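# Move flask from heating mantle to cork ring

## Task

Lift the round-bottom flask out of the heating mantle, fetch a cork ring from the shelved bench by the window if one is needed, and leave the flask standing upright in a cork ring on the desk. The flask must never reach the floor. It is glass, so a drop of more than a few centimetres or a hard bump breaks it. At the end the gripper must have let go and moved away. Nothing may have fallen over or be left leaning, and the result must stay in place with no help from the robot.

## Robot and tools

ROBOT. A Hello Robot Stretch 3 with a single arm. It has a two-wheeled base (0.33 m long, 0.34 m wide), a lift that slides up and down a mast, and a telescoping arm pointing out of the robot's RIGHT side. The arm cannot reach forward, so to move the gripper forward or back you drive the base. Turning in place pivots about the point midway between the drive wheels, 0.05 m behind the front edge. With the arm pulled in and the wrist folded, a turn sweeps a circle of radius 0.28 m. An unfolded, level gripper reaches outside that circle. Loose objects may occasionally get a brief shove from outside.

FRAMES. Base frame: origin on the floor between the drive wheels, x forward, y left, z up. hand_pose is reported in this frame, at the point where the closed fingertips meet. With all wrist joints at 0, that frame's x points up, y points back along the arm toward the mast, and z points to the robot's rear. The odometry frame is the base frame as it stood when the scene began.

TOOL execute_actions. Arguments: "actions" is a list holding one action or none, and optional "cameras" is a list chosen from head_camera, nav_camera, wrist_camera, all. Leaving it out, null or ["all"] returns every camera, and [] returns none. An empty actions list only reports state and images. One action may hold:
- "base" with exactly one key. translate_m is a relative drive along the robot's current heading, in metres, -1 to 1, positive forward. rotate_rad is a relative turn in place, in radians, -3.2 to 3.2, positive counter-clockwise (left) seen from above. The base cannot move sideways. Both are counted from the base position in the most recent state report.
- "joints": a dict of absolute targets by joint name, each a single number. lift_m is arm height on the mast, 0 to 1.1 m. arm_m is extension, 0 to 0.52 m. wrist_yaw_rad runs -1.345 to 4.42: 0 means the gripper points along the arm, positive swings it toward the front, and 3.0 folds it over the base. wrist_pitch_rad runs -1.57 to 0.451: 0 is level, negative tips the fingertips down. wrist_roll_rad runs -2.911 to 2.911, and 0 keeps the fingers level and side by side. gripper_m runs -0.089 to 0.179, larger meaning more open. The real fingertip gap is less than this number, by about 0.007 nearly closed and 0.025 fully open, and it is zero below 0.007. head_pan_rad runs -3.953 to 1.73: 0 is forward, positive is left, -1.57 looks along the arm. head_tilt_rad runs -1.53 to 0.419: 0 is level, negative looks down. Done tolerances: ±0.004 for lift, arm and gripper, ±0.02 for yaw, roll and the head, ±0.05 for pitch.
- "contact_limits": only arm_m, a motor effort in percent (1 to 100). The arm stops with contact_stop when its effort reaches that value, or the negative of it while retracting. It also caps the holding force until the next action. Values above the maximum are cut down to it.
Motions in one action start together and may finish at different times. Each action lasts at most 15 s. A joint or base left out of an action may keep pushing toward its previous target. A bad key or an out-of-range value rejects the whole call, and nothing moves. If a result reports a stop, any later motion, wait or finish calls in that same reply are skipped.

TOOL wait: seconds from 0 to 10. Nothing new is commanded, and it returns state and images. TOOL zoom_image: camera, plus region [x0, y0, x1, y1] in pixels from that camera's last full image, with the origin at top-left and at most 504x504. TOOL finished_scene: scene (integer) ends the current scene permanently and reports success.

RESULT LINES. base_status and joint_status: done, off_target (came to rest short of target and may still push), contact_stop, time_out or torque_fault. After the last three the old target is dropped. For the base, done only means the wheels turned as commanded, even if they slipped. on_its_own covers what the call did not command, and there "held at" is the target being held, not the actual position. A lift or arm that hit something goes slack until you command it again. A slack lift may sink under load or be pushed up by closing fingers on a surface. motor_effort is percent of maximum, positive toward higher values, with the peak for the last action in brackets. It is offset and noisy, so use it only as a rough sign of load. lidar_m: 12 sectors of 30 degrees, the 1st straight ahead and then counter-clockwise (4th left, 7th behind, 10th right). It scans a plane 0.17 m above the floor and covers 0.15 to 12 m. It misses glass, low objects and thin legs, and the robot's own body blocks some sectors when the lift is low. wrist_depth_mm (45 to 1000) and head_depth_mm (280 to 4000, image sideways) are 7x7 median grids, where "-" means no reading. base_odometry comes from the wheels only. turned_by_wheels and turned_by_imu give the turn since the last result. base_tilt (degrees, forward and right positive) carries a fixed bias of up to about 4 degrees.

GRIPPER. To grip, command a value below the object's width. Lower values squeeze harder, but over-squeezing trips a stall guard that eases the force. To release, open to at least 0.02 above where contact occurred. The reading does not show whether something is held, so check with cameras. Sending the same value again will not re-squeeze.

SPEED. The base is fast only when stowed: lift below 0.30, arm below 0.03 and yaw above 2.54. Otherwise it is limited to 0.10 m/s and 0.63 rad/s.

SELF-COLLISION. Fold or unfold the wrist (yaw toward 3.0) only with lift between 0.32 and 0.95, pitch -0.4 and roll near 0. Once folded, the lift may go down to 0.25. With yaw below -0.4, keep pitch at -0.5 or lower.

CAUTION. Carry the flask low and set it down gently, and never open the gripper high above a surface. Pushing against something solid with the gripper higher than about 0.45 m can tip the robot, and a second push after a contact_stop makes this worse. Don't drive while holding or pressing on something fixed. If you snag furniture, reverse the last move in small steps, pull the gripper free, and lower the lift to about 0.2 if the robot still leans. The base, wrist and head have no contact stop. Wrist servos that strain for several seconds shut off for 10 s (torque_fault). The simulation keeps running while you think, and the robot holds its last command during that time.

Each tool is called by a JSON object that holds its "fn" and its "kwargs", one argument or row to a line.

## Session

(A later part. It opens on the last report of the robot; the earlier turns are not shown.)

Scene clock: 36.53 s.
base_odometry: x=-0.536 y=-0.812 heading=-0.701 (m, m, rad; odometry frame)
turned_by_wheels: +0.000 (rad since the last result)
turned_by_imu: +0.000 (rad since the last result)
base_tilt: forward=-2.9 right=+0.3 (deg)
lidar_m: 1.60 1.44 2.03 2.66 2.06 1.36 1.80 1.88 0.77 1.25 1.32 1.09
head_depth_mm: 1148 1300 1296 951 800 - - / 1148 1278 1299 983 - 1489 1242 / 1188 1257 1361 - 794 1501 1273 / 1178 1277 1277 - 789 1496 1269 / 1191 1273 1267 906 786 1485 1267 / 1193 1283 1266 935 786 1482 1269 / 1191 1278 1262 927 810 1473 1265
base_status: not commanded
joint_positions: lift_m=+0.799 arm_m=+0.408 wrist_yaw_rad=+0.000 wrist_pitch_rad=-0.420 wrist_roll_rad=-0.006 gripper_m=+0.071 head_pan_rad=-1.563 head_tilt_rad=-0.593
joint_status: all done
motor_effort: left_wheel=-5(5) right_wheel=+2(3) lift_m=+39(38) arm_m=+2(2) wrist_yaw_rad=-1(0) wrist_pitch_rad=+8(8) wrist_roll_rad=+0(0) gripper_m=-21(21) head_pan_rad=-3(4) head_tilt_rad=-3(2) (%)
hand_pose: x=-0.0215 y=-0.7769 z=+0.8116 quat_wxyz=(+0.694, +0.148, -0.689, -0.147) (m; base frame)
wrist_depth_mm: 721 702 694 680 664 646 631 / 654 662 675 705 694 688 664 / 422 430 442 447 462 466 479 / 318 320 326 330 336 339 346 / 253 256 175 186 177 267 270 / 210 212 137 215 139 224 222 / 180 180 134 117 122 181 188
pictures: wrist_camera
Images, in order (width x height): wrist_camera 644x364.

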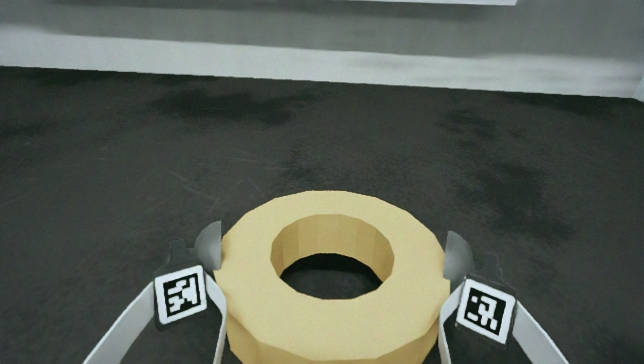

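{"fn": "execute_actions", "kwargs": {
  "actions": [
    {"base":{"rotate_rad":-1.33},"joints":{"lift_m":0.87,"arm_m":0.05}}
  ]
}}

{"fn": "execute_actions", "kwargs": {
  "actions": [
    {"base":{"translate_m":-1.0}}
  ]
}}

Scene clock: 40.93 s.
base_odometry: x=-0.536 y=-0.812 heading=-2.030 (m, m, rad; odometry frame)
turned_by_wheels: -1.330 (rad since the last result)
turned_by_imu: -1.325 (rad since the last result)
base_tilt: forward=-2.9 right=+0.3 (deg)
lidar_m: 1.25 1.09 1.95 1.44 1.60 2.70 2.67 2.06 1.37 1.81 0.77 1.25
head_depth_mm: 1500 1630 1806 2018 1823 - - / 1543 1675 1857 2052 1847 - - / 1566 1724 1907 2085 1875 - - / 1604 1752 1962 2130 1896 - - / 1639 1810 2035 2203 1852 1454 1264 / 1688 1844 2087 2227 1808 1479 1269 / 1717 1920 2175 2267 1796 1476 1261
base_status: done
joint_positions: lift_m=+0.869 arm_m=+0.050 wrist_yaw_rad=+0.000 wrist_pitch_rad=-0.420 wrist_roll_rad=-0.006 gripper_m=+0.071 head_pan_rad=-1.563 head_tilt_rad=-0.593
joint_status: all done
motor_effort: left_wheel=+4(12) right_wheel=-3(7) lift_m=+39(39) arm_m=-3(4) wrist_yaw_rad=+1(2) wrist_pitch_rad=+8(8) wrist_roll_rad=+0(0) gripper_m=-21(22) head_pan_rad=-4(3) head_tilt_rad=-3(3) (%)
hand_pose: x=-0.0216 y=-0.4194 z=+0.8815 quat_wxyz=(+0.694, +0.148, -0.689, -0.148) (m; base frame)
wrist_depth_mm: - - - - - - - / - - - - - - - / - - - - - - 800 / - - - - - - - / - - 175 186 178 - - / 597 - 137 - 139 - - / - - 134 117 122 - -
pictures: head_camera (sideways: a quarter turn clockwise sets it upright), nav_camera (sideways: a quarter turn counterclockwise sets it upright), wrist_camera
Images, in order (width x height): head_camera 896x504, nav_camera 672x504, wrist_camera 644x364.

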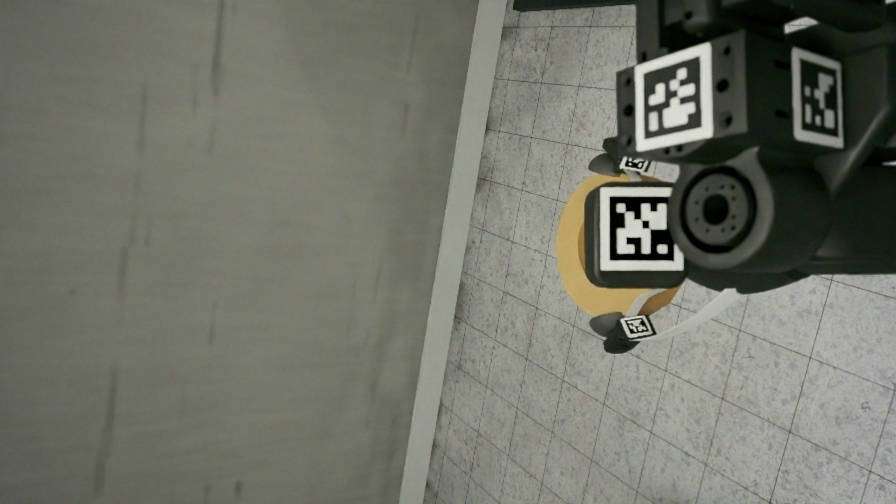

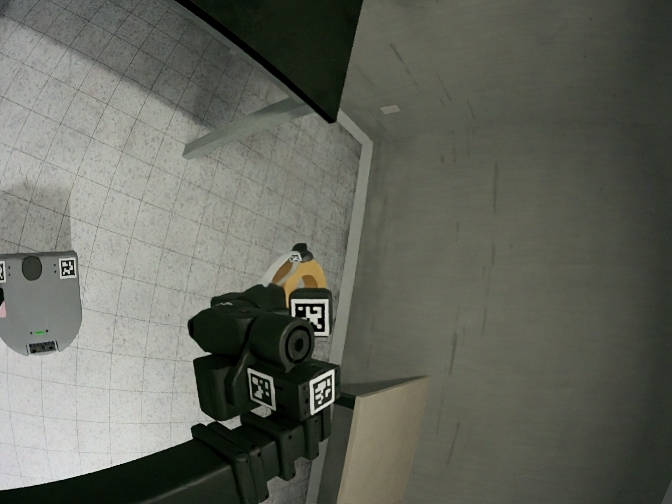

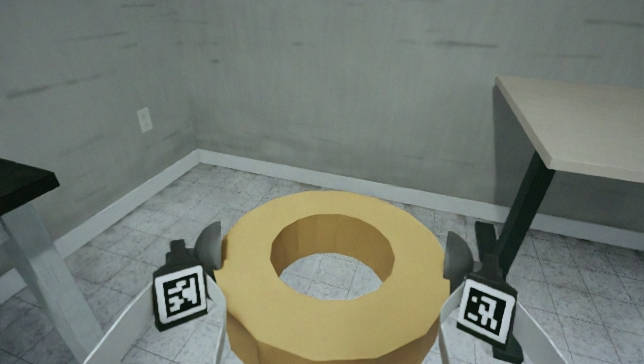

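Scene clock: 52.23 s.
base_odometry: x=-0.093 y=+0.085 heading=-2.030 (m, m, rad; odometry frame)
turned_by_wheels: +0.000 (rad since the last result)
turned_by_imu: -0.009 (rad since the last result)
base_tilt: forward=-2.9 right=+0.3 (deg)
lidar_m: 2.21 1.97 1.64 1.64 1.92 1.86 1.66 1.22 1.24 1.21 1.23 1.56
head_depth_mm: 1254 1370 1411 1023 1666 - - / 1283 1404 1406 1020 1707 - - / 1324 1450 1382 1020 885 - - / 1340 1482 1387 1012 891 - - / 1374 1517 1379 1014 1834 1449 1276 / 1401 1549 1374 1009 1650 1499 1267 / 1439 1599 1367 1050 1794 1448 1259
base_status: done
joint_positions: lift_m=+0.869 arm_m=+0.050 wrist_yaw_rad=+0.000 wrist_pitch_rad=-0.420 wrist_roll_rad=-0.006 gripper_m=+0.071 head_pan_rad=-1.563 head_tilt_rad=-0.593
joint_status: not commanded
motor_effort: left_wheel=+5(4) right_wheel=-3(6) lift_m=+39(39) arm_m=-3(3) wrist_yaw_rad=+1(0) wrist_pitch_rad=+8(8) wrist_roll_rad=+0(0) gripper_m=-21(21) head_pan_rad=-4(3) head_tilt_rad=-3(3) (%)
hand_pose: x=-0.0216 y=-0.4194 z=+0.8815 quat_wxyz=(+0.694, +0.148, -0.689, -0.148) (m; base frame)
wrist_depth_mm: - - - - - - 953 / - - - - - - - / - 724 734 751 767 780 803 / - - 612 551 553 571 582 / - - 175 186 178 488 449 / - - 137 - 140 - - / - - 136 117 122 - -
pictures: head_camera (sideways: a quarter turn clockwise sets it upright), nav_camera (sideways: a quarter turn counterclockwise sets it upright), wrist_camera
Images, in order (width x height): head_camera 896x504, nav_camera 672x504, wrist_camera 644x364.

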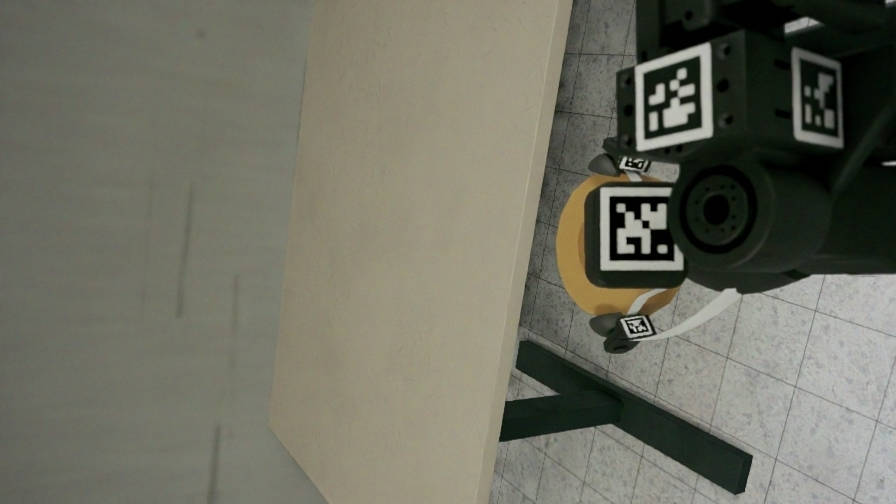

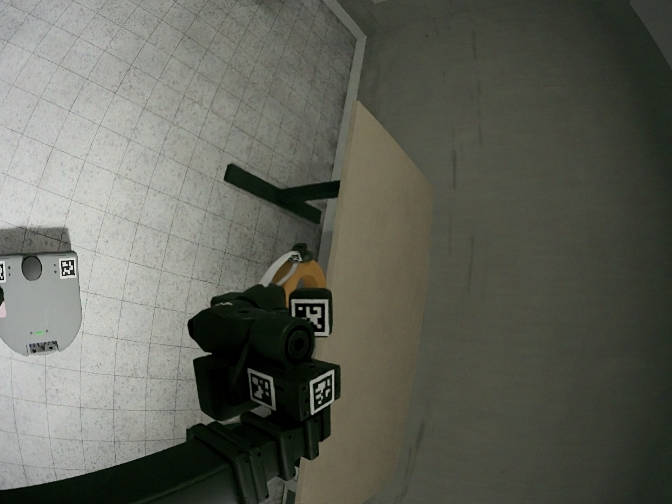

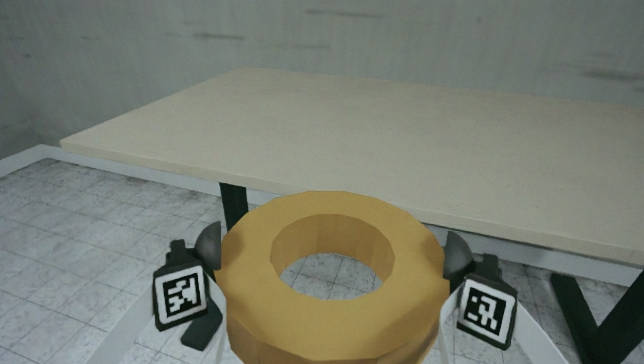

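{"fn": "execute_actions", "kwargs": {
  "actions": [
    {"base":{"translate_m":-0.4},"joints":{"lift_m":0.77,"arm_m":0.42}}
  ]
}}

Scene clock: 57.93 s.
base_odometry: x=+0.084 y=+0.443 heading=-2.030 (m, m, rad; odometry frame)
turned_by_wheels: +0.000 (rad since the last result)
turned_by_imu: -0.003 (rad since the last result)
base_tilt: forward=-2.9 right=+0.2 (deg)
lidar_m: 2.59 2.34 1.75 1.75 2.18 1.77 1.26 1.59 0.98 1.42 1.36 1.94
head_depth_mm: 1165 1275 1335 1029 821 1333 - / 1180 1308 1368 1061 - 1461 1252 / 1222 1336 1399 - 840 1488 1272 / 1239 1363 1387 - 851 1494 1264 / 1268 1386 1383 1006 884 1487 1261 / 1303 1434 1373 1012 1634 1481 1265 / 1330 1466 1373 1004 1691 1479 1255
base_status: done
joint_positions: lift_m=+0.771 arm_m=+0.420 wrist_yaw_rad=+0.000 wrist_pitch_rad=-0.421 wrist_roll_rad=-0.006 gripper_m=+0.071 head_pan_rad=-1.563 head_tilt_rad=-0.593
joint_status: all done
motor_effort: left_wheel=+4(5) right_wheel=-3(8) lift_m=+12(34) arm_m=+2(1) wrist_yaw_rad=+2(1) wrist_pitch_rad=+9(9) wrist_roll_rad=+0(0) gripper_m=-21(21) head_pan_rad=-4(4) head_tilt_rad=-3(3) (%)
hand_pose: x=-0.0216 y=-0.7888 z=+0.7827 quat_wxyz=(+0.694, +0.148, -0.689, -0.148) (m; base frame)
wrist_depth_mm: 995 890 817 747 681 628 591 / 701 714 729 758 718 669 624 / 457 463 475 484 492 505 512 / 342 347 351 354 362 368 372 / 272 275 175 186 177 287 290 / 226 228 137 232 139 242 238 / 194 194 134 117 122 195 203
pictures: head_camera (sideways: a quarter turn clockwise sets it upright), nav_camera (sideways: a quarter turn counterclockwise sets it upright), wrist_camera
Images, in order (width x height): head_camera 896x504, nav_camera 672x504, wrist_camera 644x364.

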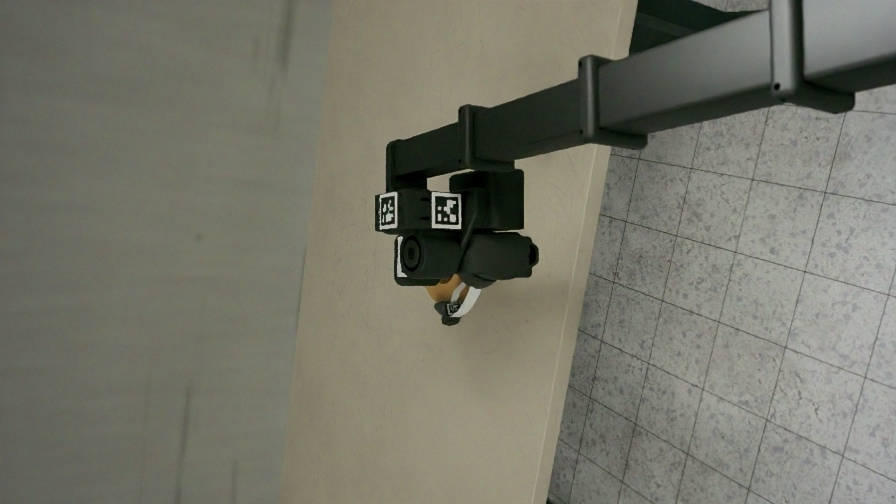

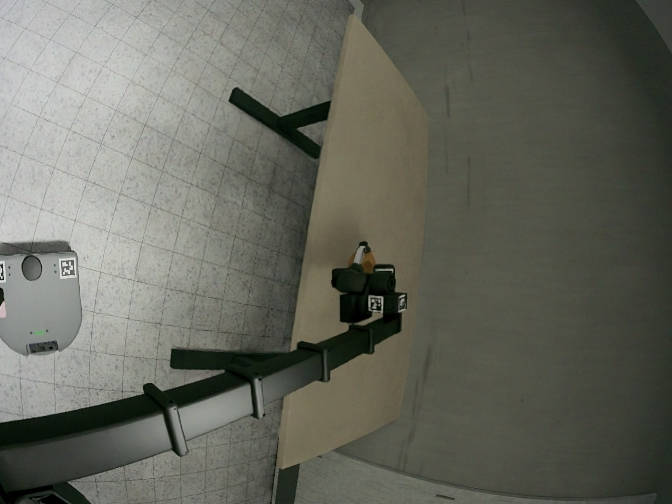

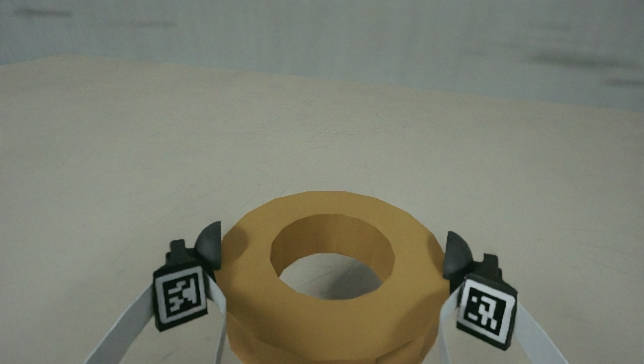

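{"fn": "execute_actions", "kwargs": {
  "actions": [
    {"joints":{"lift_m":0.729}}
  ],
  "cameras": []
}}

{"fn": "execute_actions", "kwargs": {
  "actions": [
    {"joints":{"gripper_m":0.16}}
  ],
  "cameras": ["wrist_camera"]
}}

Scene clock: 59.37 s.
base_odometry: x=+0.084 y=+0.443 heading=-2.030 (m, m, rad; odometry frame)
turned_by_wheels: +0.000 (rad since the last result)
turned_by_imu: +0.000 (rad since the last result)
base_tilt: forward=-2.9 right=+0.3 (deg)
lidar_m: 2.59 2.35 1.75 1.75 2.18 1.78 1.26 1.59 0.98 1.42 1.36 1.94
head_depth_mm: 1159 1278 1341 1026 812 1386 - / 1200 1305 1371 1021 829 - 1285 / 1220 1326 1399 1104 1240 1489 1269 / 1244 1369 1392 1104 1645 1492 1279 / 1271 1391 1385 1014 878 1487 1271 / 1297 1441 1374 1006 1640 1491 1272 / 1339 1470 1355 1005 1696 1496 1260
base_status: not commanded
joint_positions: lift_m=+0.730 arm_m=+0.420 wrist_yaw_rad=+0.000 wrist_pitch_rad=-0.421 wrist_roll_rad=-0.006 gripper_m=+0.071 head_pan_rad=-1.563 head_tilt_rad=-0.593
joint_status: all done
motor_effort: left_wheel=+4(5) right_wheel=-3(3) lift_m=+12(15) arm_m=+2(2) wrist_yaw_rad=+0(1) wrist_pitch_rad=+9(9) wrist_roll_rad=+0(0) gripper_m=-21(21) head_pan_rad=-3(4) head_tilt_rad=-3(3) (%)
hand_pose: x=-0.0216 y=-0.7888 z=+0.7417 quat_wxyz=(+0.694, +0.148, -0.689, -0.148) (m; base frame)
wrist_depth_mm: 979 860 808 751 679 632 583 / 538 554 565 585 602 624 606 / 358 361 369 373 383 391 400 / 265 269 272 275 280 283 288 / 211 214 175 186 178 225 225 / 176 177 137 181 140 187 186 / 150 151 134 117 122 151 158
pictures: none
No camera images: the call's "cameras" was empty. Leave "cameras" out to get every camera's image.

Scene clock: 60.77 s.
base_odometry: x=+0.084 y=+0.443 heading=-2.030 (m, m, rad; odometry frame)
turned_by_wheels: +0.000 (rad since the last result)
turned_by_imu: +0.000 (rad since the last result)
base_tilt: forward=-2.9 right=+0.3 (deg)
lidar_m: 2.59 2.34 1.75 1.75 2.19 1.78 1.27 1.59 0.98 1.41 1.36 1.94
head_depth_mm: 1169 1275 1337 1035 808 1387 - / 1182 1305 1376 1020 831 - 1281 / 1212 1333 1407 1107 1243 1503 1277 / 1244 1373 1378 1097 1658 1489 1261 / 1271 1404 1382 1052 879 1485 1268 / 1302 1439 1387 1012 1646 1489 1263 / 1336 1480 1359 1006 1701 1485 1265
base_status: not commanded
joint_positions: lift_m=+0.730 arm_m=+0.420 wrist_yaw_rad=+0.000 wrist_pitch_rad=-0.421 wrist_roll_rad=-0.006 gripper_m=+0.160 head_pan_rad=-1.563 head_tilt_rad=-0.593
joint_status: all done
motor_effort: left_wheel=+4(5) right_wheel=-3(3) lift_m=+12(12) arm_m=+2(2) wrist_yaw_rad=+1(1) wrist_pitch_rad=+9(9) wrist_roll_rad=+0(0) gripper_m=+0(91) head_pan_rad=-4(3) head_tilt_rad=-3(3) (%)
hand_pose: x=-0.0216 y=-0.7888 z=+0.7417 quat_wxyz=(+0.694, +0.148, -0.689, -0.148) (m; base frame)
wrist_depth_mm: 966 863 804 737 692 629 586 / 542 555 572 587 605 626 604 / 357 361 369 373 383 391 401 / 266 271 273 276 282 283 288 / 212 223 199 190 183 224 226 / 176 - 152 181 150 183 186 / - 148 144 122 131 152 160
pictures: wrist_camera
Images, in order (width x height): wrist_camera 644x364.

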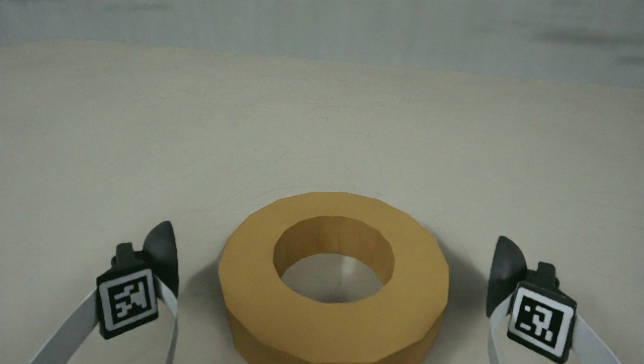

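{"fn": "execute_actions", "kwargs": {
  "actions": [
    {"joints":{"lift_m":0.8,"arm_m":0.34}}
  ],
  "cameras": []
}}

{"fn": "execute_actions", "kwargs": {
  "actions": [
    {"base":{"rotate_rad":-0.96},"joints":{"lift_m":0.9,"arm_m":0.1}}
  ],
  "cameras": []
}}

{"fn": "execute_actions", "kwargs": {
  "actions": [
    {"base":{"translate_m":-0.83},"joints":{"arm_m":0.0,"wrist_pitch_rad":0,"head_tilt_rad":-0.4,"gripper_m":0.12}}
  ],
  "cameras": []
}}

{"fn": "execute_actions", "kwargs": {
  "actions": [
    {"base":{"rotate_rad":-1.28}}
  ]
}}

Scene clock: 63.67 s.
base_odometry: x=+0.084 y=+0.443 heading=-2.030 (m, m, rad; odometry frame)
turned_by_wheels: +0.000 (rad since the last result)
turned_by_imu: +0.000 (rad since the last result)
base_tilt: forward=-2.9 right=+0.3 (deg)
lidar_m: 2.59 2.35 1.75 1.75 2.18 1.77 1.27 1.59 0.98 1.41 1.36 1.94
head_depth_mm: 1167 1272 1331 1025 834 - - / 1199 1301 1375 1065 - 1466 1274 / 1219 1340 1390 - 1230 1488 1271 / 1241 1369 1381 - 1645 1481 1268 / 1279 1396 1388 1029 878 1494 1268 / 1308 1430 1369 1009 1652 1483 1273 / 1335 1468 1374 1002 1683 1477 1261
base_status: not commanded
joint_positions: lift_m=+0.799 arm_m=+0.340 wrist_yaw_rad=+0.000 wrist_pitch_rad=-0.421 wrist_roll_rad=-0.006 gripper_m=+0.160 head_pan_rad=-1.563 head_tilt_rad=-0.593
joint_status: all done
motor_effort: left_wheel=+4(4) right_wheel=-3(3) lift_m=+38(43) arm_m=-3(4) wrist_yaw_rad=+0(1) wrist_pitch_rad=+8(9) wrist_roll_rad=+0(0) gripper_m=+0(1) head_pan_rad=-3(4) head_tilt_rad=-3(3) (%)
hand_pose: x=-0.0216 y=-0.7093 z=+0.8114 quat_wxyz=(+0.694, +0.148, -0.689, -0.148) (m; base frame)
wrist_depth_mm: - 984 893 820 744 695 658 / 808 838 848 842 787 746 694 / 533 546 552 559 569 583 593 / 396 400 405 412 416 425 430 / 314 331 321 293 328 334 338 / 261 - 266 233 264 273 277 / 223 219 228 228 231 226 238
pictures: none
No camera images: the call's "cameras" was empty. Leave "cameras" out to get every camera's image.

Scene clock: 66.67 s.
base_odometry: x=+0.084 y=+0.443 heading=-2.990 (m, m, rad; odometry frame)
turned_by_wheels: -0.960 (rad since the last result)
turned_by_imu: -0.956 (rad since the last result)
base_tilt: forward=-2.9 right=+0.3 (deg)
lidar_m: 1.36 1.94 2.34 1.92 1.75 1.76 1.67 1.47 1.27 1.53 0.98 1.43
head_depth_mm: 2010 2179 2325 2356 - - 1254 / 1896 2150 2443 2397 - - 1257 / 1699 1922 2167 2281 - - 1245 / 1597 1751 1941 2167 - - 1268 / 1463 1617 1787 1977 1806 1489 1276 / 1374 1490 1627 1758 1637 1482 1240 / 1281 1397 1524 1000 846 1452 1245
base_status: done
joint_positions: lift_m=+0.899 arm_m=+0.100 wrist_yaw_rad=+0.000 wrist_pitch_rad=-0.421 wrist_roll_rad=-0.006 gripper_m=+0.160 head_pan_rad=-1.563 head_tilt_rad=-0.593
joint_status: all done
motor_effort: left_wheel=+4(13) right_wheel=-3(7) lift_m=+39(38) arm_m=-2(2) wrist_yaw_rad=+0(0) wrist_pitch_rad=+9(9) wrist_roll_rad=+0(0) gripper_m=+0(1) head_pan_rad=-4(3) head_tilt_rad=-3(3) (%)
hand_pose: x=-0.0216 y=-0.4693 z=+0.9114 quat_wxyz=(+0.694, +0.148, -0.689, -0.148) (m; base frame)
wrist_depth_mm: 849 967 - - - - - / 898 - - - - - - / 790 811 - - - - - / 584 588 - - - - - / 466 487 494 - - - - / 385 - - - - - - / - - - - - - -
pictures: none
No camera images: the call's "cameras" was empty. Leave "cameras" out to get every camera's image.

Scene clock: 76.20 s.
base_odometry: x=+0.905 y=+0.569 heading=-2.990 (m, m, rad; odometry frame)
turned_by_wheels: +0.000 (rad since the last result)
turned_by_imu: -0.008 (rad since the last result)
base_tilt: forward=-2.9 right=+0.3 (deg)
lidar_m: 2.19 2.65 2.71 1.35 1.23 1.24 0.84 0.77 0.82 1.00 1.90 1.53
head_depth_mm: 1327 1276 1513 1354 961 789 1486 / 1502 1526 1675 1354 955 1619 1477 / 1634 1743 1854 1343 949 1773 - / 1805 1919 2050 2120 1035 1817 - / 1997 2151 2276 2432 1159 1279 1377 / 1919 2032 2168 2317 2260 1757 1440 / 1776 1878 1992 2088 2152 1767 1440
base_status: done
joint_positions: lift_m=+0.899 arm_m=+0.000 wrist_yaw_rad=+0.000 wrist_pitch_rad=-0.023 wrist_roll_rad=-0.006 gripper_m=+0.120 head_pan_rad=-1.563 head_tilt_rad=-0.409
joint_status: all done
motor_effort: left_wheel=+5(6) right_wheel=-3(7) lift_m=+39(39) arm_m=-3(3) wrist_yaw_rad=+0(1) wrist_pitch_rad=+12(12) wrist_roll_rad=+0(0) gripper_m=+0(89) head_pan_rad=-4(4) head_tilt_rad=+3(17) (%)
hand_pose: x=-0.0215 y=-0.4008 z=+1.0080 quat_wxyz=(+0.709, +0.008, -0.705, -0.009) (m; base frame)
wrist_depth_mm: - - - - - - 942 / - - - - - - 770 / - - - - - - 942 / - - - - - - 940 / - - - - - - 943 / - - - 737 684 731 727 / - - - - 538 488 522
pictures: none
No camera images: the call's "cameras" was empty. Leave "cameras" out to get every camera's image.

Scene clock: 79.20 s.
base_odometry: x=+0.905 y=+0.569 heading=+2.014 (m, m, rad; odometry frame)
turned_by_wheels: -1.280 (rad since the last result)
turned_by_imu: -1.275 (rad since the last result)
base_tilt: forward=-2.9 right=+0.3 (deg)
lidar_m: 1.01 1.53 2.10 2.65 2.72 1.55 1.24 1.22 0.84 1.28 0.77 1.03
head_depth_mm: 1496 1606 1760 1914 2003 1696 1479 / 1423 1531 1667 1822 953 1027 1140 / 1362 1445 1574 1647 950 1270 - / 1282 1264 1474 1336 836 810 - / 1247 1297 1427 1336 803 798 1442 / 1205 1240 1362 1335 852 752 1393 / 1155 1206 1303 1328 947 727 1366
base_status: done
joint_positions: lift_m=+0.899 arm_m=+0.000 wrist_yaw_rad=+0.000 wrist_pitch_rad=-0.023 wrist_roll_rad=-0.006 gripper_m=+0.120 head_pan_rad=-1.563 head_tilt_rad=-0.408
joint_status: not commanded
motor_effort: left_wheel=+4(11) right_wheel=-3(4) lift_m=+39(38) arm_m=-2(2) wrist_yaw_rad=+1(1) wrist_pitch_rad=+12(12) wrist_roll_rad=+0(0) gripper_m=+1(0) head_pan_rad=-5(3) head_tilt_rad=+3(3) (%)
hand_pose: x=-0.0215 y=-0.4008 z=+1.0080 quat_wxyz=(+0.709, +0.008, -0.705, -0.009) (m; base frame)
wrist_depth_mm: 920 - - - - - - / 918 904 - - - - - / 946 - - - - - - / 970 - - - - - - / 916 961 681 582 - - - / 625 656 547 539 695 - - / 475 460 486 504 538 - -
pictures: head_camera (sideways: a quarter turn clockwise sets it upright), nav_camera (sideways: a quarter turn counterclockwise sets it upright), wrist_camera
Images, in order (width x height): head_camera 896x504, nav_camera 672x504, wrist_camera 644x364.

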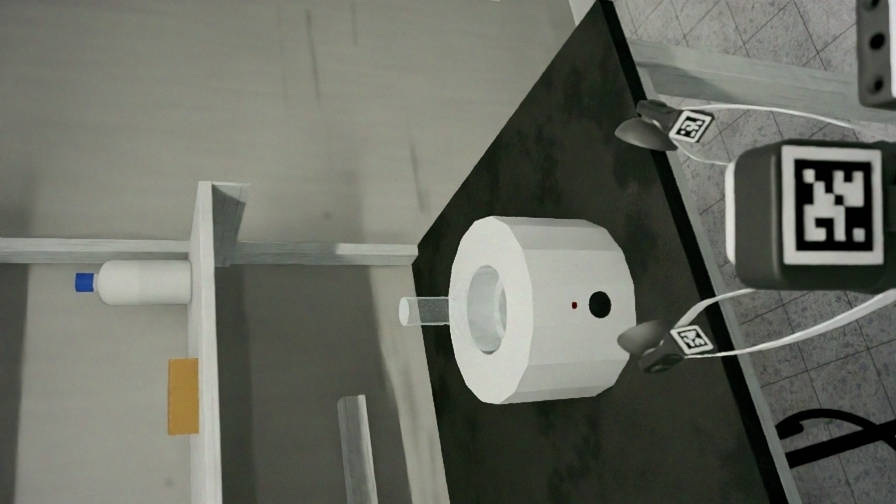

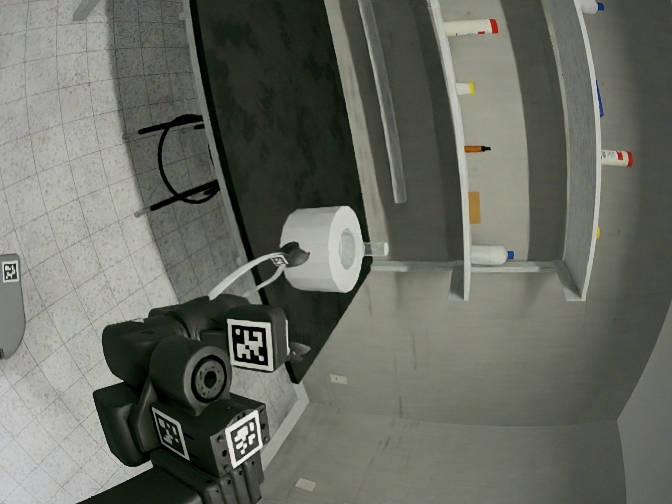

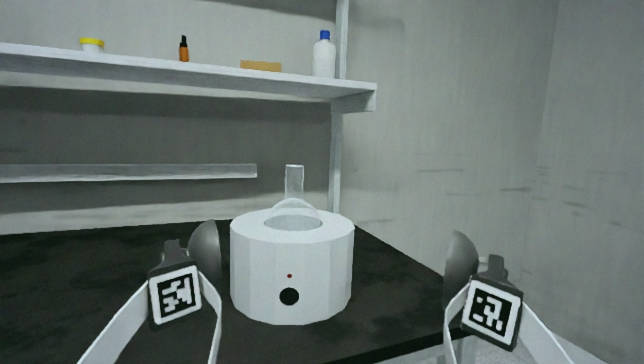

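{"fn": "execute_actions", "kwargs": {
  "actions": [
    {"base":{"rotate_rad":0.085},"joints":{"arm_m":0.27,"lift_m":0.89}}
  ],
  "cameras": ["head_camera","wrist_camera"]
}}

Scene clock: 82.77 s.
base_odometry: x=+0.905 y=+0.569 heading=+2.099 (m, m, rad; odometry frame)
turned_by_wheels: +0.085 (rad since the last result)
turned_by_imu: +0.084 (rad since the last result)
base_tilt: forward=-3.0 right=+0.3 (deg)
lidar_m: 1.92 1.53 2.18 2.66 3.22 1.46 1.23 1.23 0.84 0.77 0.82 1.00
head_depth_mm: 1385 1503 1641 1773 1885 - 1090 / 1344 1420 1555 1665 - 1653 1441 / 1276 1269 1481 1461 - 1611 1450 / 1252 1303 1448 1465 - 811 1447 / 1220 1258 1387 1375 840 779 1442 / 1175 1239 1321 1332 942 746 1362 / 1143 1188 1278 1330 943 729 1387
base_status: done
joint_positions: lift_m=+0.891 arm_m=+0.270 wrist_yaw_rad=+0.000 wrist_pitch_rad=-0.022 wrist_roll_rad=-0.006 gripper_m=+0.120 head_pan_rad=-1.563 head_tilt_rad=-0.408
joint_status: all done
motor_effort: left_wheel=-5(7) right_wheel=+2(3) lift_m=+12(36) arm_m=+2(2) wrist_yaw_rad=+0(0) wrist_pitch_rad=+12(12) wrist_roll_rad=+0(0) gripper_m=+0(0) head_pan_rad=-4(4) head_tilt_rad=+3(3) (%)
hand_pose: x=-0.0215 y=-0.6704 z=+0.9996 quat_wxyz=(+0.709, +0.008, -0.705, -0.008) (m; base frame)
wrist_depth_mm: 511 551 810 889 985 - - / 736 791 831 829 764 - - / 768 820 883 961 - - - / 717 803 875 995 - - - / 805 837 911 983 - - - / 606 642 344 403 379 - - / 460 448 284 261 279 473 -
pictures: head_camera (sideways: a quarter turn clockwise sets it upright), wrist_camera
Images, in order (width x height): head_camera 896x504, wrist_camera 644x364.

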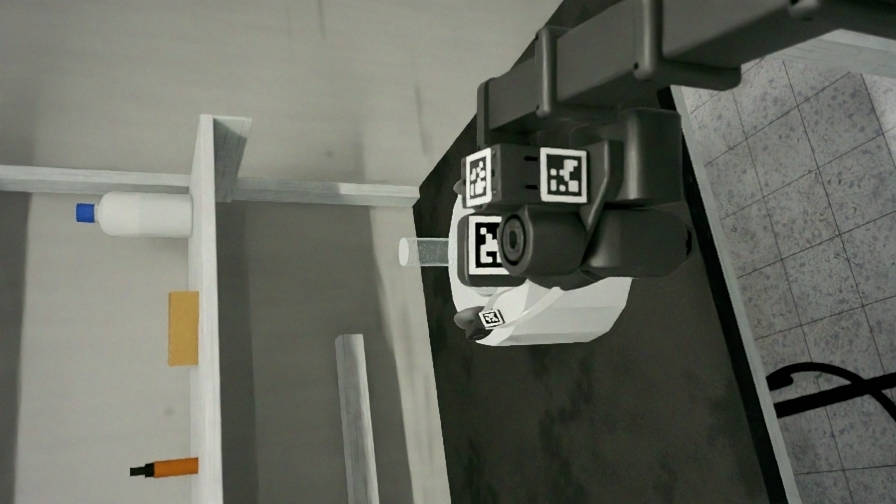

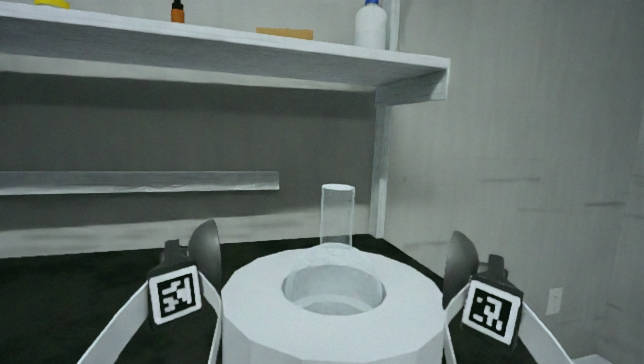

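{"fn": "execute_actions", "kwargs": {
  "actions": [
    {"base":{"rotate_rad":-0.006},"joints":{"arm_m":0.41,"lift_m":0.875,"gripper_m":0.09}}
  ],
  "cameras": ["head_camera","wrist_camera"]
}}

Scene clock: 85.47 s.
base_odometry: x=+0.905 y=+0.569 heading=+2.092 (m, m, rad; odometry frame)
turned_by_wheels: -0.006 (rad since the last result)
turned_by_imu: -0.006 (rad since the last result)
base_tilt: forward=-2.9 right=+0.3 (deg)
lidar_m: 1.91 1.53 2.18 2.65 3.24 1.46 1.23 1.23 0.84 0.77 0.82 1.01
head_depth_mm: 1396 1514 1640 1802 1033 - - / 1348 1436 1569 1683 - 1658 1443 / 1260 1281 1489 1580 861 843 1441 / 1255 1298 1453 - 826 809 1428 / 1221 1263 1394 1335 839 776 1438 / 1181 1240 1322 1332 946 750 1364 / 1145 1191 1281 1332 942 726 1397
base_status: done
joint_positions: lift_m=+0.876 arm_m=+0.410 wrist_yaw_rad=+0.000 wrist_pitch_rad=-0.022 wrist_roll_rad=-0.006 gripper_m=+0.090 head_pan_rad=-1.563 head_tilt_rad=-0.408
joint_status: all done
motor_effort: left_wheel=-5(4) right_wheel=+2(2) lift_m=+12(15) arm_m=+2(2) wrist_yaw_rad=+0(0) wrist_pitch_rad=+12(12) wrist_roll_rad=+0(0) gripper_m=+0(86) head_pan_rad=-3(4) head_tilt_rad=+3(2) (%)
hand_pose: x=-0.0215 y=-0.8104 z=+0.9846 quat_wxyz=(+0.709, +0.008, -0.705, -0.008) (m; base frame)
wrist_depth_mm: 508 495 479 465 540 944 - / 635 678 719 790 711 951 - / 650 691 762 817 893 - - / 648 682 724 836 934 - - / 678 726 780 847 944 - - / 574 592 611 316 631 - - / 433 442 232 265 244 - -
pictures: head_camera (sideways: a quarter turn clockwise sets it upright), wrist_camera
Images, in order (width x height): head_camera 896x504, wrist_camera 644x364.

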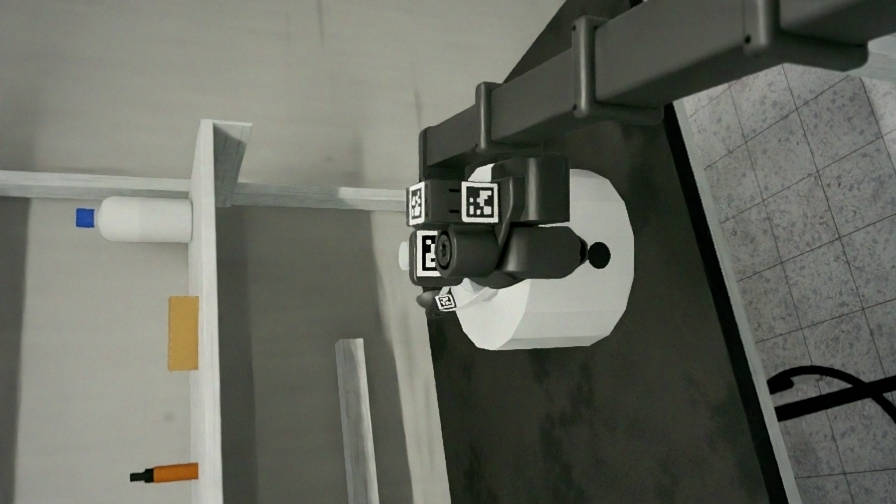

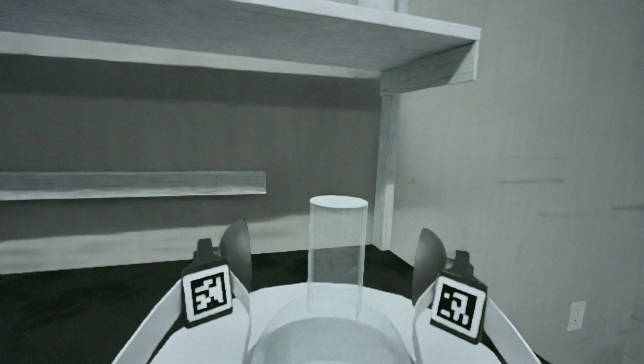

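{"fn": "execute_actions", "kwargs": {
  "actions": [
    {"joints":{"arm_m":0.428,"gripper_m":0.06}}
  ],
  "cameras": ["nav_camera","wrist_camera"]
}}

Scene clock: 86.70 s.
base_odometry: x=+0.905 y=+0.569 heading=+2.092 (m, m, rad; odometry frame)
turned_by_wheels: +0.000 (rad since the last result)
turned_by_imu: +0.000 (rad since the last result)
base_tilt: forward=-2.9 right=+0.3 (deg)
lidar_m: 1.92 1.53 2.18 2.65 3.23 1.47 1.23 1.23 0.84 0.77 0.82 1.01
head_depth_mm: 1405 1522 1635 1799 1038 - - / 1350 1430 1574 1697 - 1659 1441 / 1254 1291 1490 - 852 841 1444 / 1255 1296 1450 - 816 811 1445 / 1209 1271 1390 1339 841 779 1441 / 1176 1235 1321 1325 941 748 1374 / 1138 1191 1287 1324 938 726 1389
base_status: not commanded
joint_positions: lift_m=+0.876 arm_m=+0.428 wrist_yaw_rad=+0.000 wrist_pitch_rad=-0.022 wrist_roll_rad=-0.006 gripper_m=+0.060 head_pan_rad=-1.563 head_tilt_rad=-0.408
joint_status: all done
motor_effort: left_wheel=-5(5) right_wheel=+2(2) lift_m=+12(12) arm_m=+2(2) wrist_yaw_rad=+1(1) wrist_pitch_rad=+12(12) wrist_roll_rad=+0(0) gripper_m=+0(85) head_pan_rad=-3(3) head_tilt_rad=+3(3) (%)
hand_pose: x=-0.0215 y=-0.8284 z=+0.9846 quat_wxyz=(+0.709, +0.008, -0.705, -0.008) (m; base frame)
wrist_depth_mm: 510 494 479 463 491 915 - / 622 665 711 774 698 937 - / 630 676 749 791 875 970 - / 627 676 728 820 907 - - / 663 710 758 820 932 - - / 575 589 640 613 - - - / 433 442 229 248 237 - -
pictures: nav_camera (sideways: a quarter turn counterclockwise sets it upright), wrist_camera
Images, in order (width x height): nav_camera 672x504, wrist_camera 644x364.

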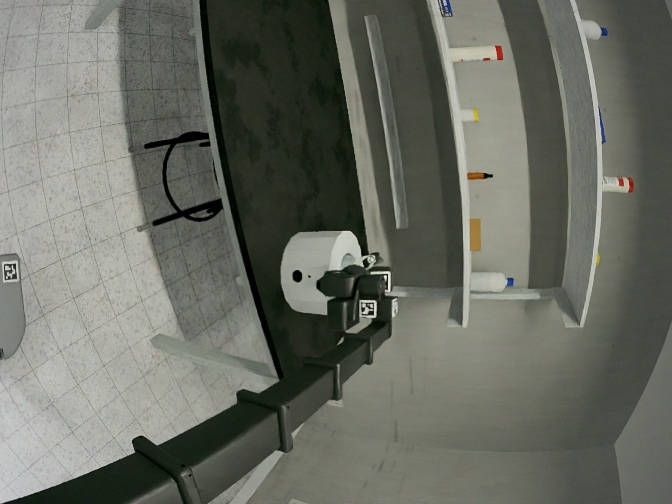

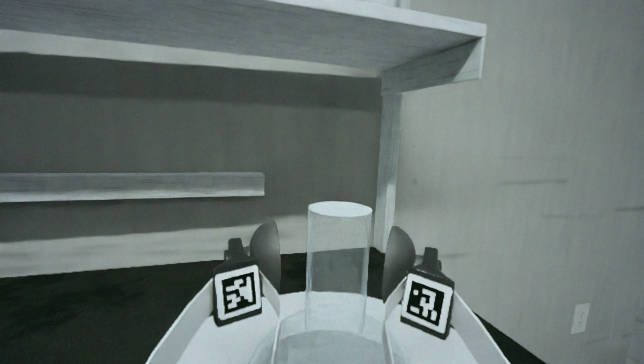

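{"fn": "execute_actions", "kwargs": {
  "actions": [
    {"joints":{"gripper_m":-0.025}}
  ],
  "cameras": ["wrist_camera"]
}}

{"fn": "execute_actions", "kwargs": {
  "actions": [
    {"joints":{"lift_m":0.9}}
  ],
  "cameras": ["wrist_camera"]
}}

Scene clock: 88.37 s.
base_odometry: x=+0.905 y=+0.569 heading=+2.092 (m, m, rad; odometry frame)
turned_by_wheels: +0.000 (rad since the last result)
turned_by_imu: +0.000 (rad since the last result)
base_tilt: forward=-2.9 right=+0.3 (deg)
lidar_m: 1.91 1.53 2.18 2.65 3.24 1.46 1.23 1.23 0.84 0.77 0.82 1.00
head_depth_mm: 1412 1518 1631 1775 1033 - - / 1346 1446 1572 1690 - 1660 1440 / 1258 1284 1491 - 854 840 1435 / 1258 1300 1465 - 816 805 1452 / 1218 1264 1394 1328 839 777 1451 / 1172 1226 1322 1334 943 749 1366 / 1143 1198 1271 1318 940 727 1404
base_status: not commanded
joint_positions: lift_m=+0.876 arm_m=+0.428 wrist_yaw_rad=-0.004 wrist_pitch_rad=-0.021 wrist_roll_rad=-0.007 gripper_m=-0.024 head_pan_rad=-1.563 head_tilt_rad=-0.408
joint_status: all done
motor_effort: left_wheel=-6(6) right_wheel=+4(4) lift_m=+12(12) arm_m=+2(2) wrist_yaw_rad=+4(6) wrist_pitch_rad=+11(12) wrist_roll_rad=+1(1) gripper_m=-25(100) head_pan_rad=-4(4) head_tilt_rad=+2(3) (%)
hand_pose: x=-0.0225 y=-0.8284 z=+0.9850 quat_wxyz=(+0.710, +0.006, -0.704, -0.009) (m; base frame)
wrist_depth_mm: 501 490 477 456 490 908 - / 621 661 707 772 692 951 - / 627 674 735 806 875 981 - / 627 681 728 824 898 - - / 655 714 773 856 949 - - / 577 596 618 615 978 - - / 436 444 234 247 235 531 -
pictures: wrist_camera
Images, in order (width x height): wrist_camera 644x364.

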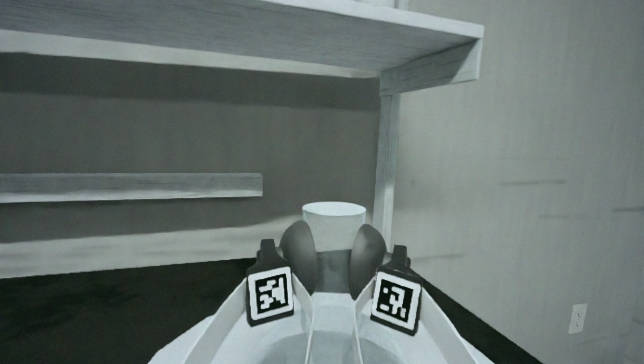

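Scene clock: 89.37 s.
base_odometry: x=+0.905 y=+0.569 heading=+2.092 (m, m, rad; odometry frame)
turned_by_wheels: +0.000 (rad since the last result)
turned_by_imu: +0.000 (rad since the last result)
base_tilt: forward=-2.9 right=+0.3 (deg)
lidar_m: 1.92 1.52 2.17 2.65 3.24 1.46 1.23 1.23 0.84 0.77 0.83 1.01
head_depth_mm: 1401 1506 1642 1770 - - 1104 / 1350 1435 1569 1690 946 1657 1443 / 1262 1290 1490 - 848 840 1435 / 1248 1297 1449 - 812 807 1434 / 1222 1263 1386 1326 838 777 1431 / 1181 1234 1329 1328 943 750 1349 / 1151 1186 1290 1335 947 727 1390
base_status: not commanded
joint_positions: lift_m=+0.899 arm_m=+0.428 wrist_yaw_rad=-0.001 wrist_pitch_rad=-0.031 wrist_roll_rad=-0.007 gripper_m=-0.021 head_pan_rad=-1.563 head_tilt_rad=-0.408
joint_status: all done
motor_effort: left_wheel=-5(6) right_wheel=+3(3) lift_m=+40(45) arm_m=+2(1) wrist_yaw_rad=+2(5) wrist_pitch_rad=+17(17) wrist_roll_rad=+1(1) gripper_m=-23(26) head_pan_rad=-3(4) head_tilt_rad=+3(2) (%)
hand_pose: x=-0.0218 y=-0.8281 z=+1.0059 quat_wxyz=(+0.710, +0.011, -0.704, -0.012) (m; base frame)
wrist_depth_mm: 450 436 422 448 498 892 - / 624 659 706 754 649 950 - / 630 674 731 789 886 971 - / 593 635 721 832 910 - - / 659 715 768 843 941 - - / 602 615 654 627 - - - / 463 472 263 268 259 - -
pictures: wrist_camera
Images, in order (width x height): wrist_camera 644x364.

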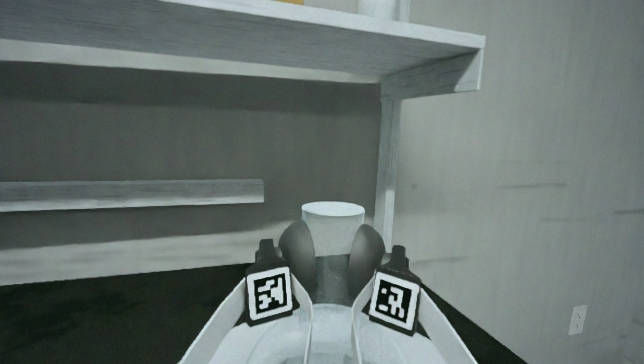

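{"fn": "execute_actions", "kwargs": {
  "actions": [
    {"joints":{"lift_m":0.985}}
  ]
}}

Scene clock: 91.20 s.
base_odometry: x=+0.905 y=+0.569 heading=+2.092 (m, m, rad; odometry frame)
turned_by_wheels: +0.000 (rad since the last result)
turned_by_imu: +0.000 (rad since the last result)
base_tilt: forward=-2.9 right=+0.3 (deg)
lidar_m: 1.92 1.53 2.18 2.67 3.22 1.47 1.23 1.23 0.84 0.77 0.82 1.01
head_depth_mm: 1406 1517 1627 - 932 982 1104 / 1343 1443 1536 1645 950 1655 1445 / 1262 1287 1484 1168 846 847 1437 / 1254 1303 1417 932 804 808 1435 / 1224 1262 1381 1327 838 775 1434 / 1185 1234 1330 1335 939 746 1371 / 1157 1202 1275 1328 940 728 1390
base_status: not commanded
joint_positions: lift_m=+0.984 arm_m=+0.428 wrist_yaw_rad=-0.001 wrist_pitch_rad=-0.033 wrist_roll_rad=-0.007 gripper_m=-0.014 head_pan_rad=-1.563 head_tilt_rad=-0.408
joint_status: all done
on_its_own: gripper_m is held at -0.015, not at your -0.025, by its stall guard, which is not easing now
motor_effort: left_wheel=-5(5) right_wheel=+2(2) lift_m=+40(45) arm_m=+2(2) wrist_yaw_rad=+1(1) wrist_pitch_rad=+17(17) wrist_roll_rad=+1(1) gripper_m=-20(22) head_pan_rad=-4(3) head_tilt_rad=+3(3) (%)
hand_pose: x=-0.0218 y=-0.8280 z=+1.0906 quat_wxyz=(+0.710, +0.011, -0.704, -0.012) (m; base frame)
wrist_depth_mm: 607 645 701 757 822 906 - / 403 424 474 489 728 945 - / 631 677 741 795 652 985 - / 647 697 754 821 912 - - / 620 648 747 867 949 - - / 681 734 780 805 994 - - / 586 599 618 616 602 - -
pictures: head_camera (sideways: a quarter turn clockwise sets it upright), nav_camera (sideways: a quarter turn counterclockwise sets it upright), wrist_camera
Images, in order (width x height): head_camera 896x504, nav_camera 672x504, wrist_camera 644x364.

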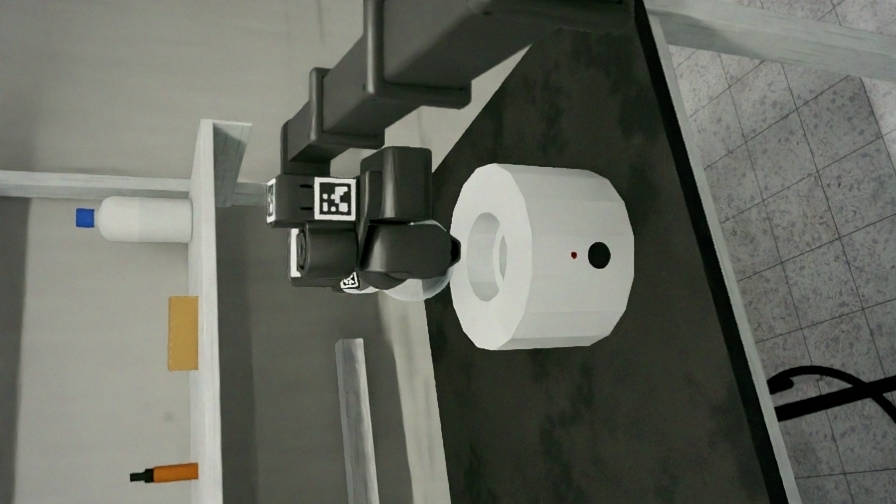

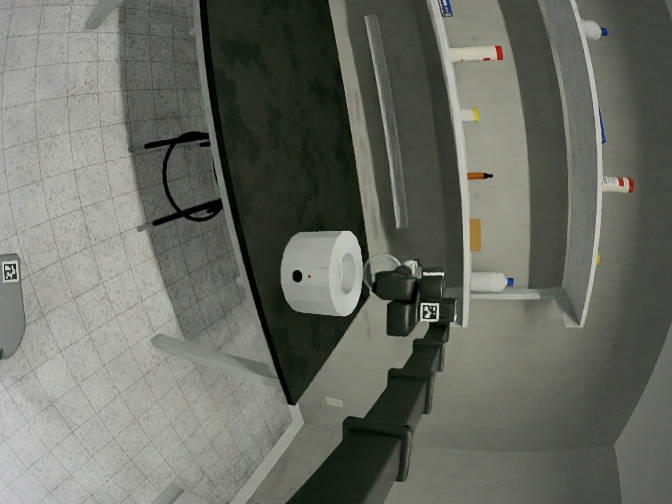

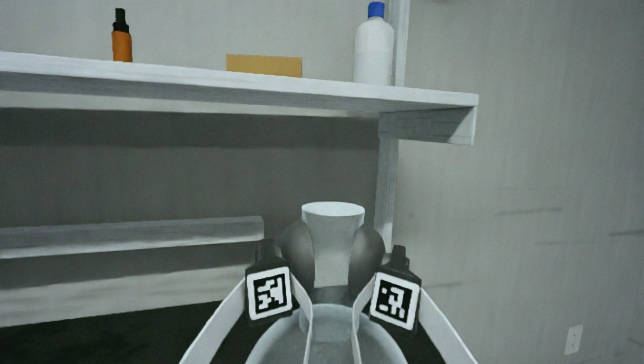

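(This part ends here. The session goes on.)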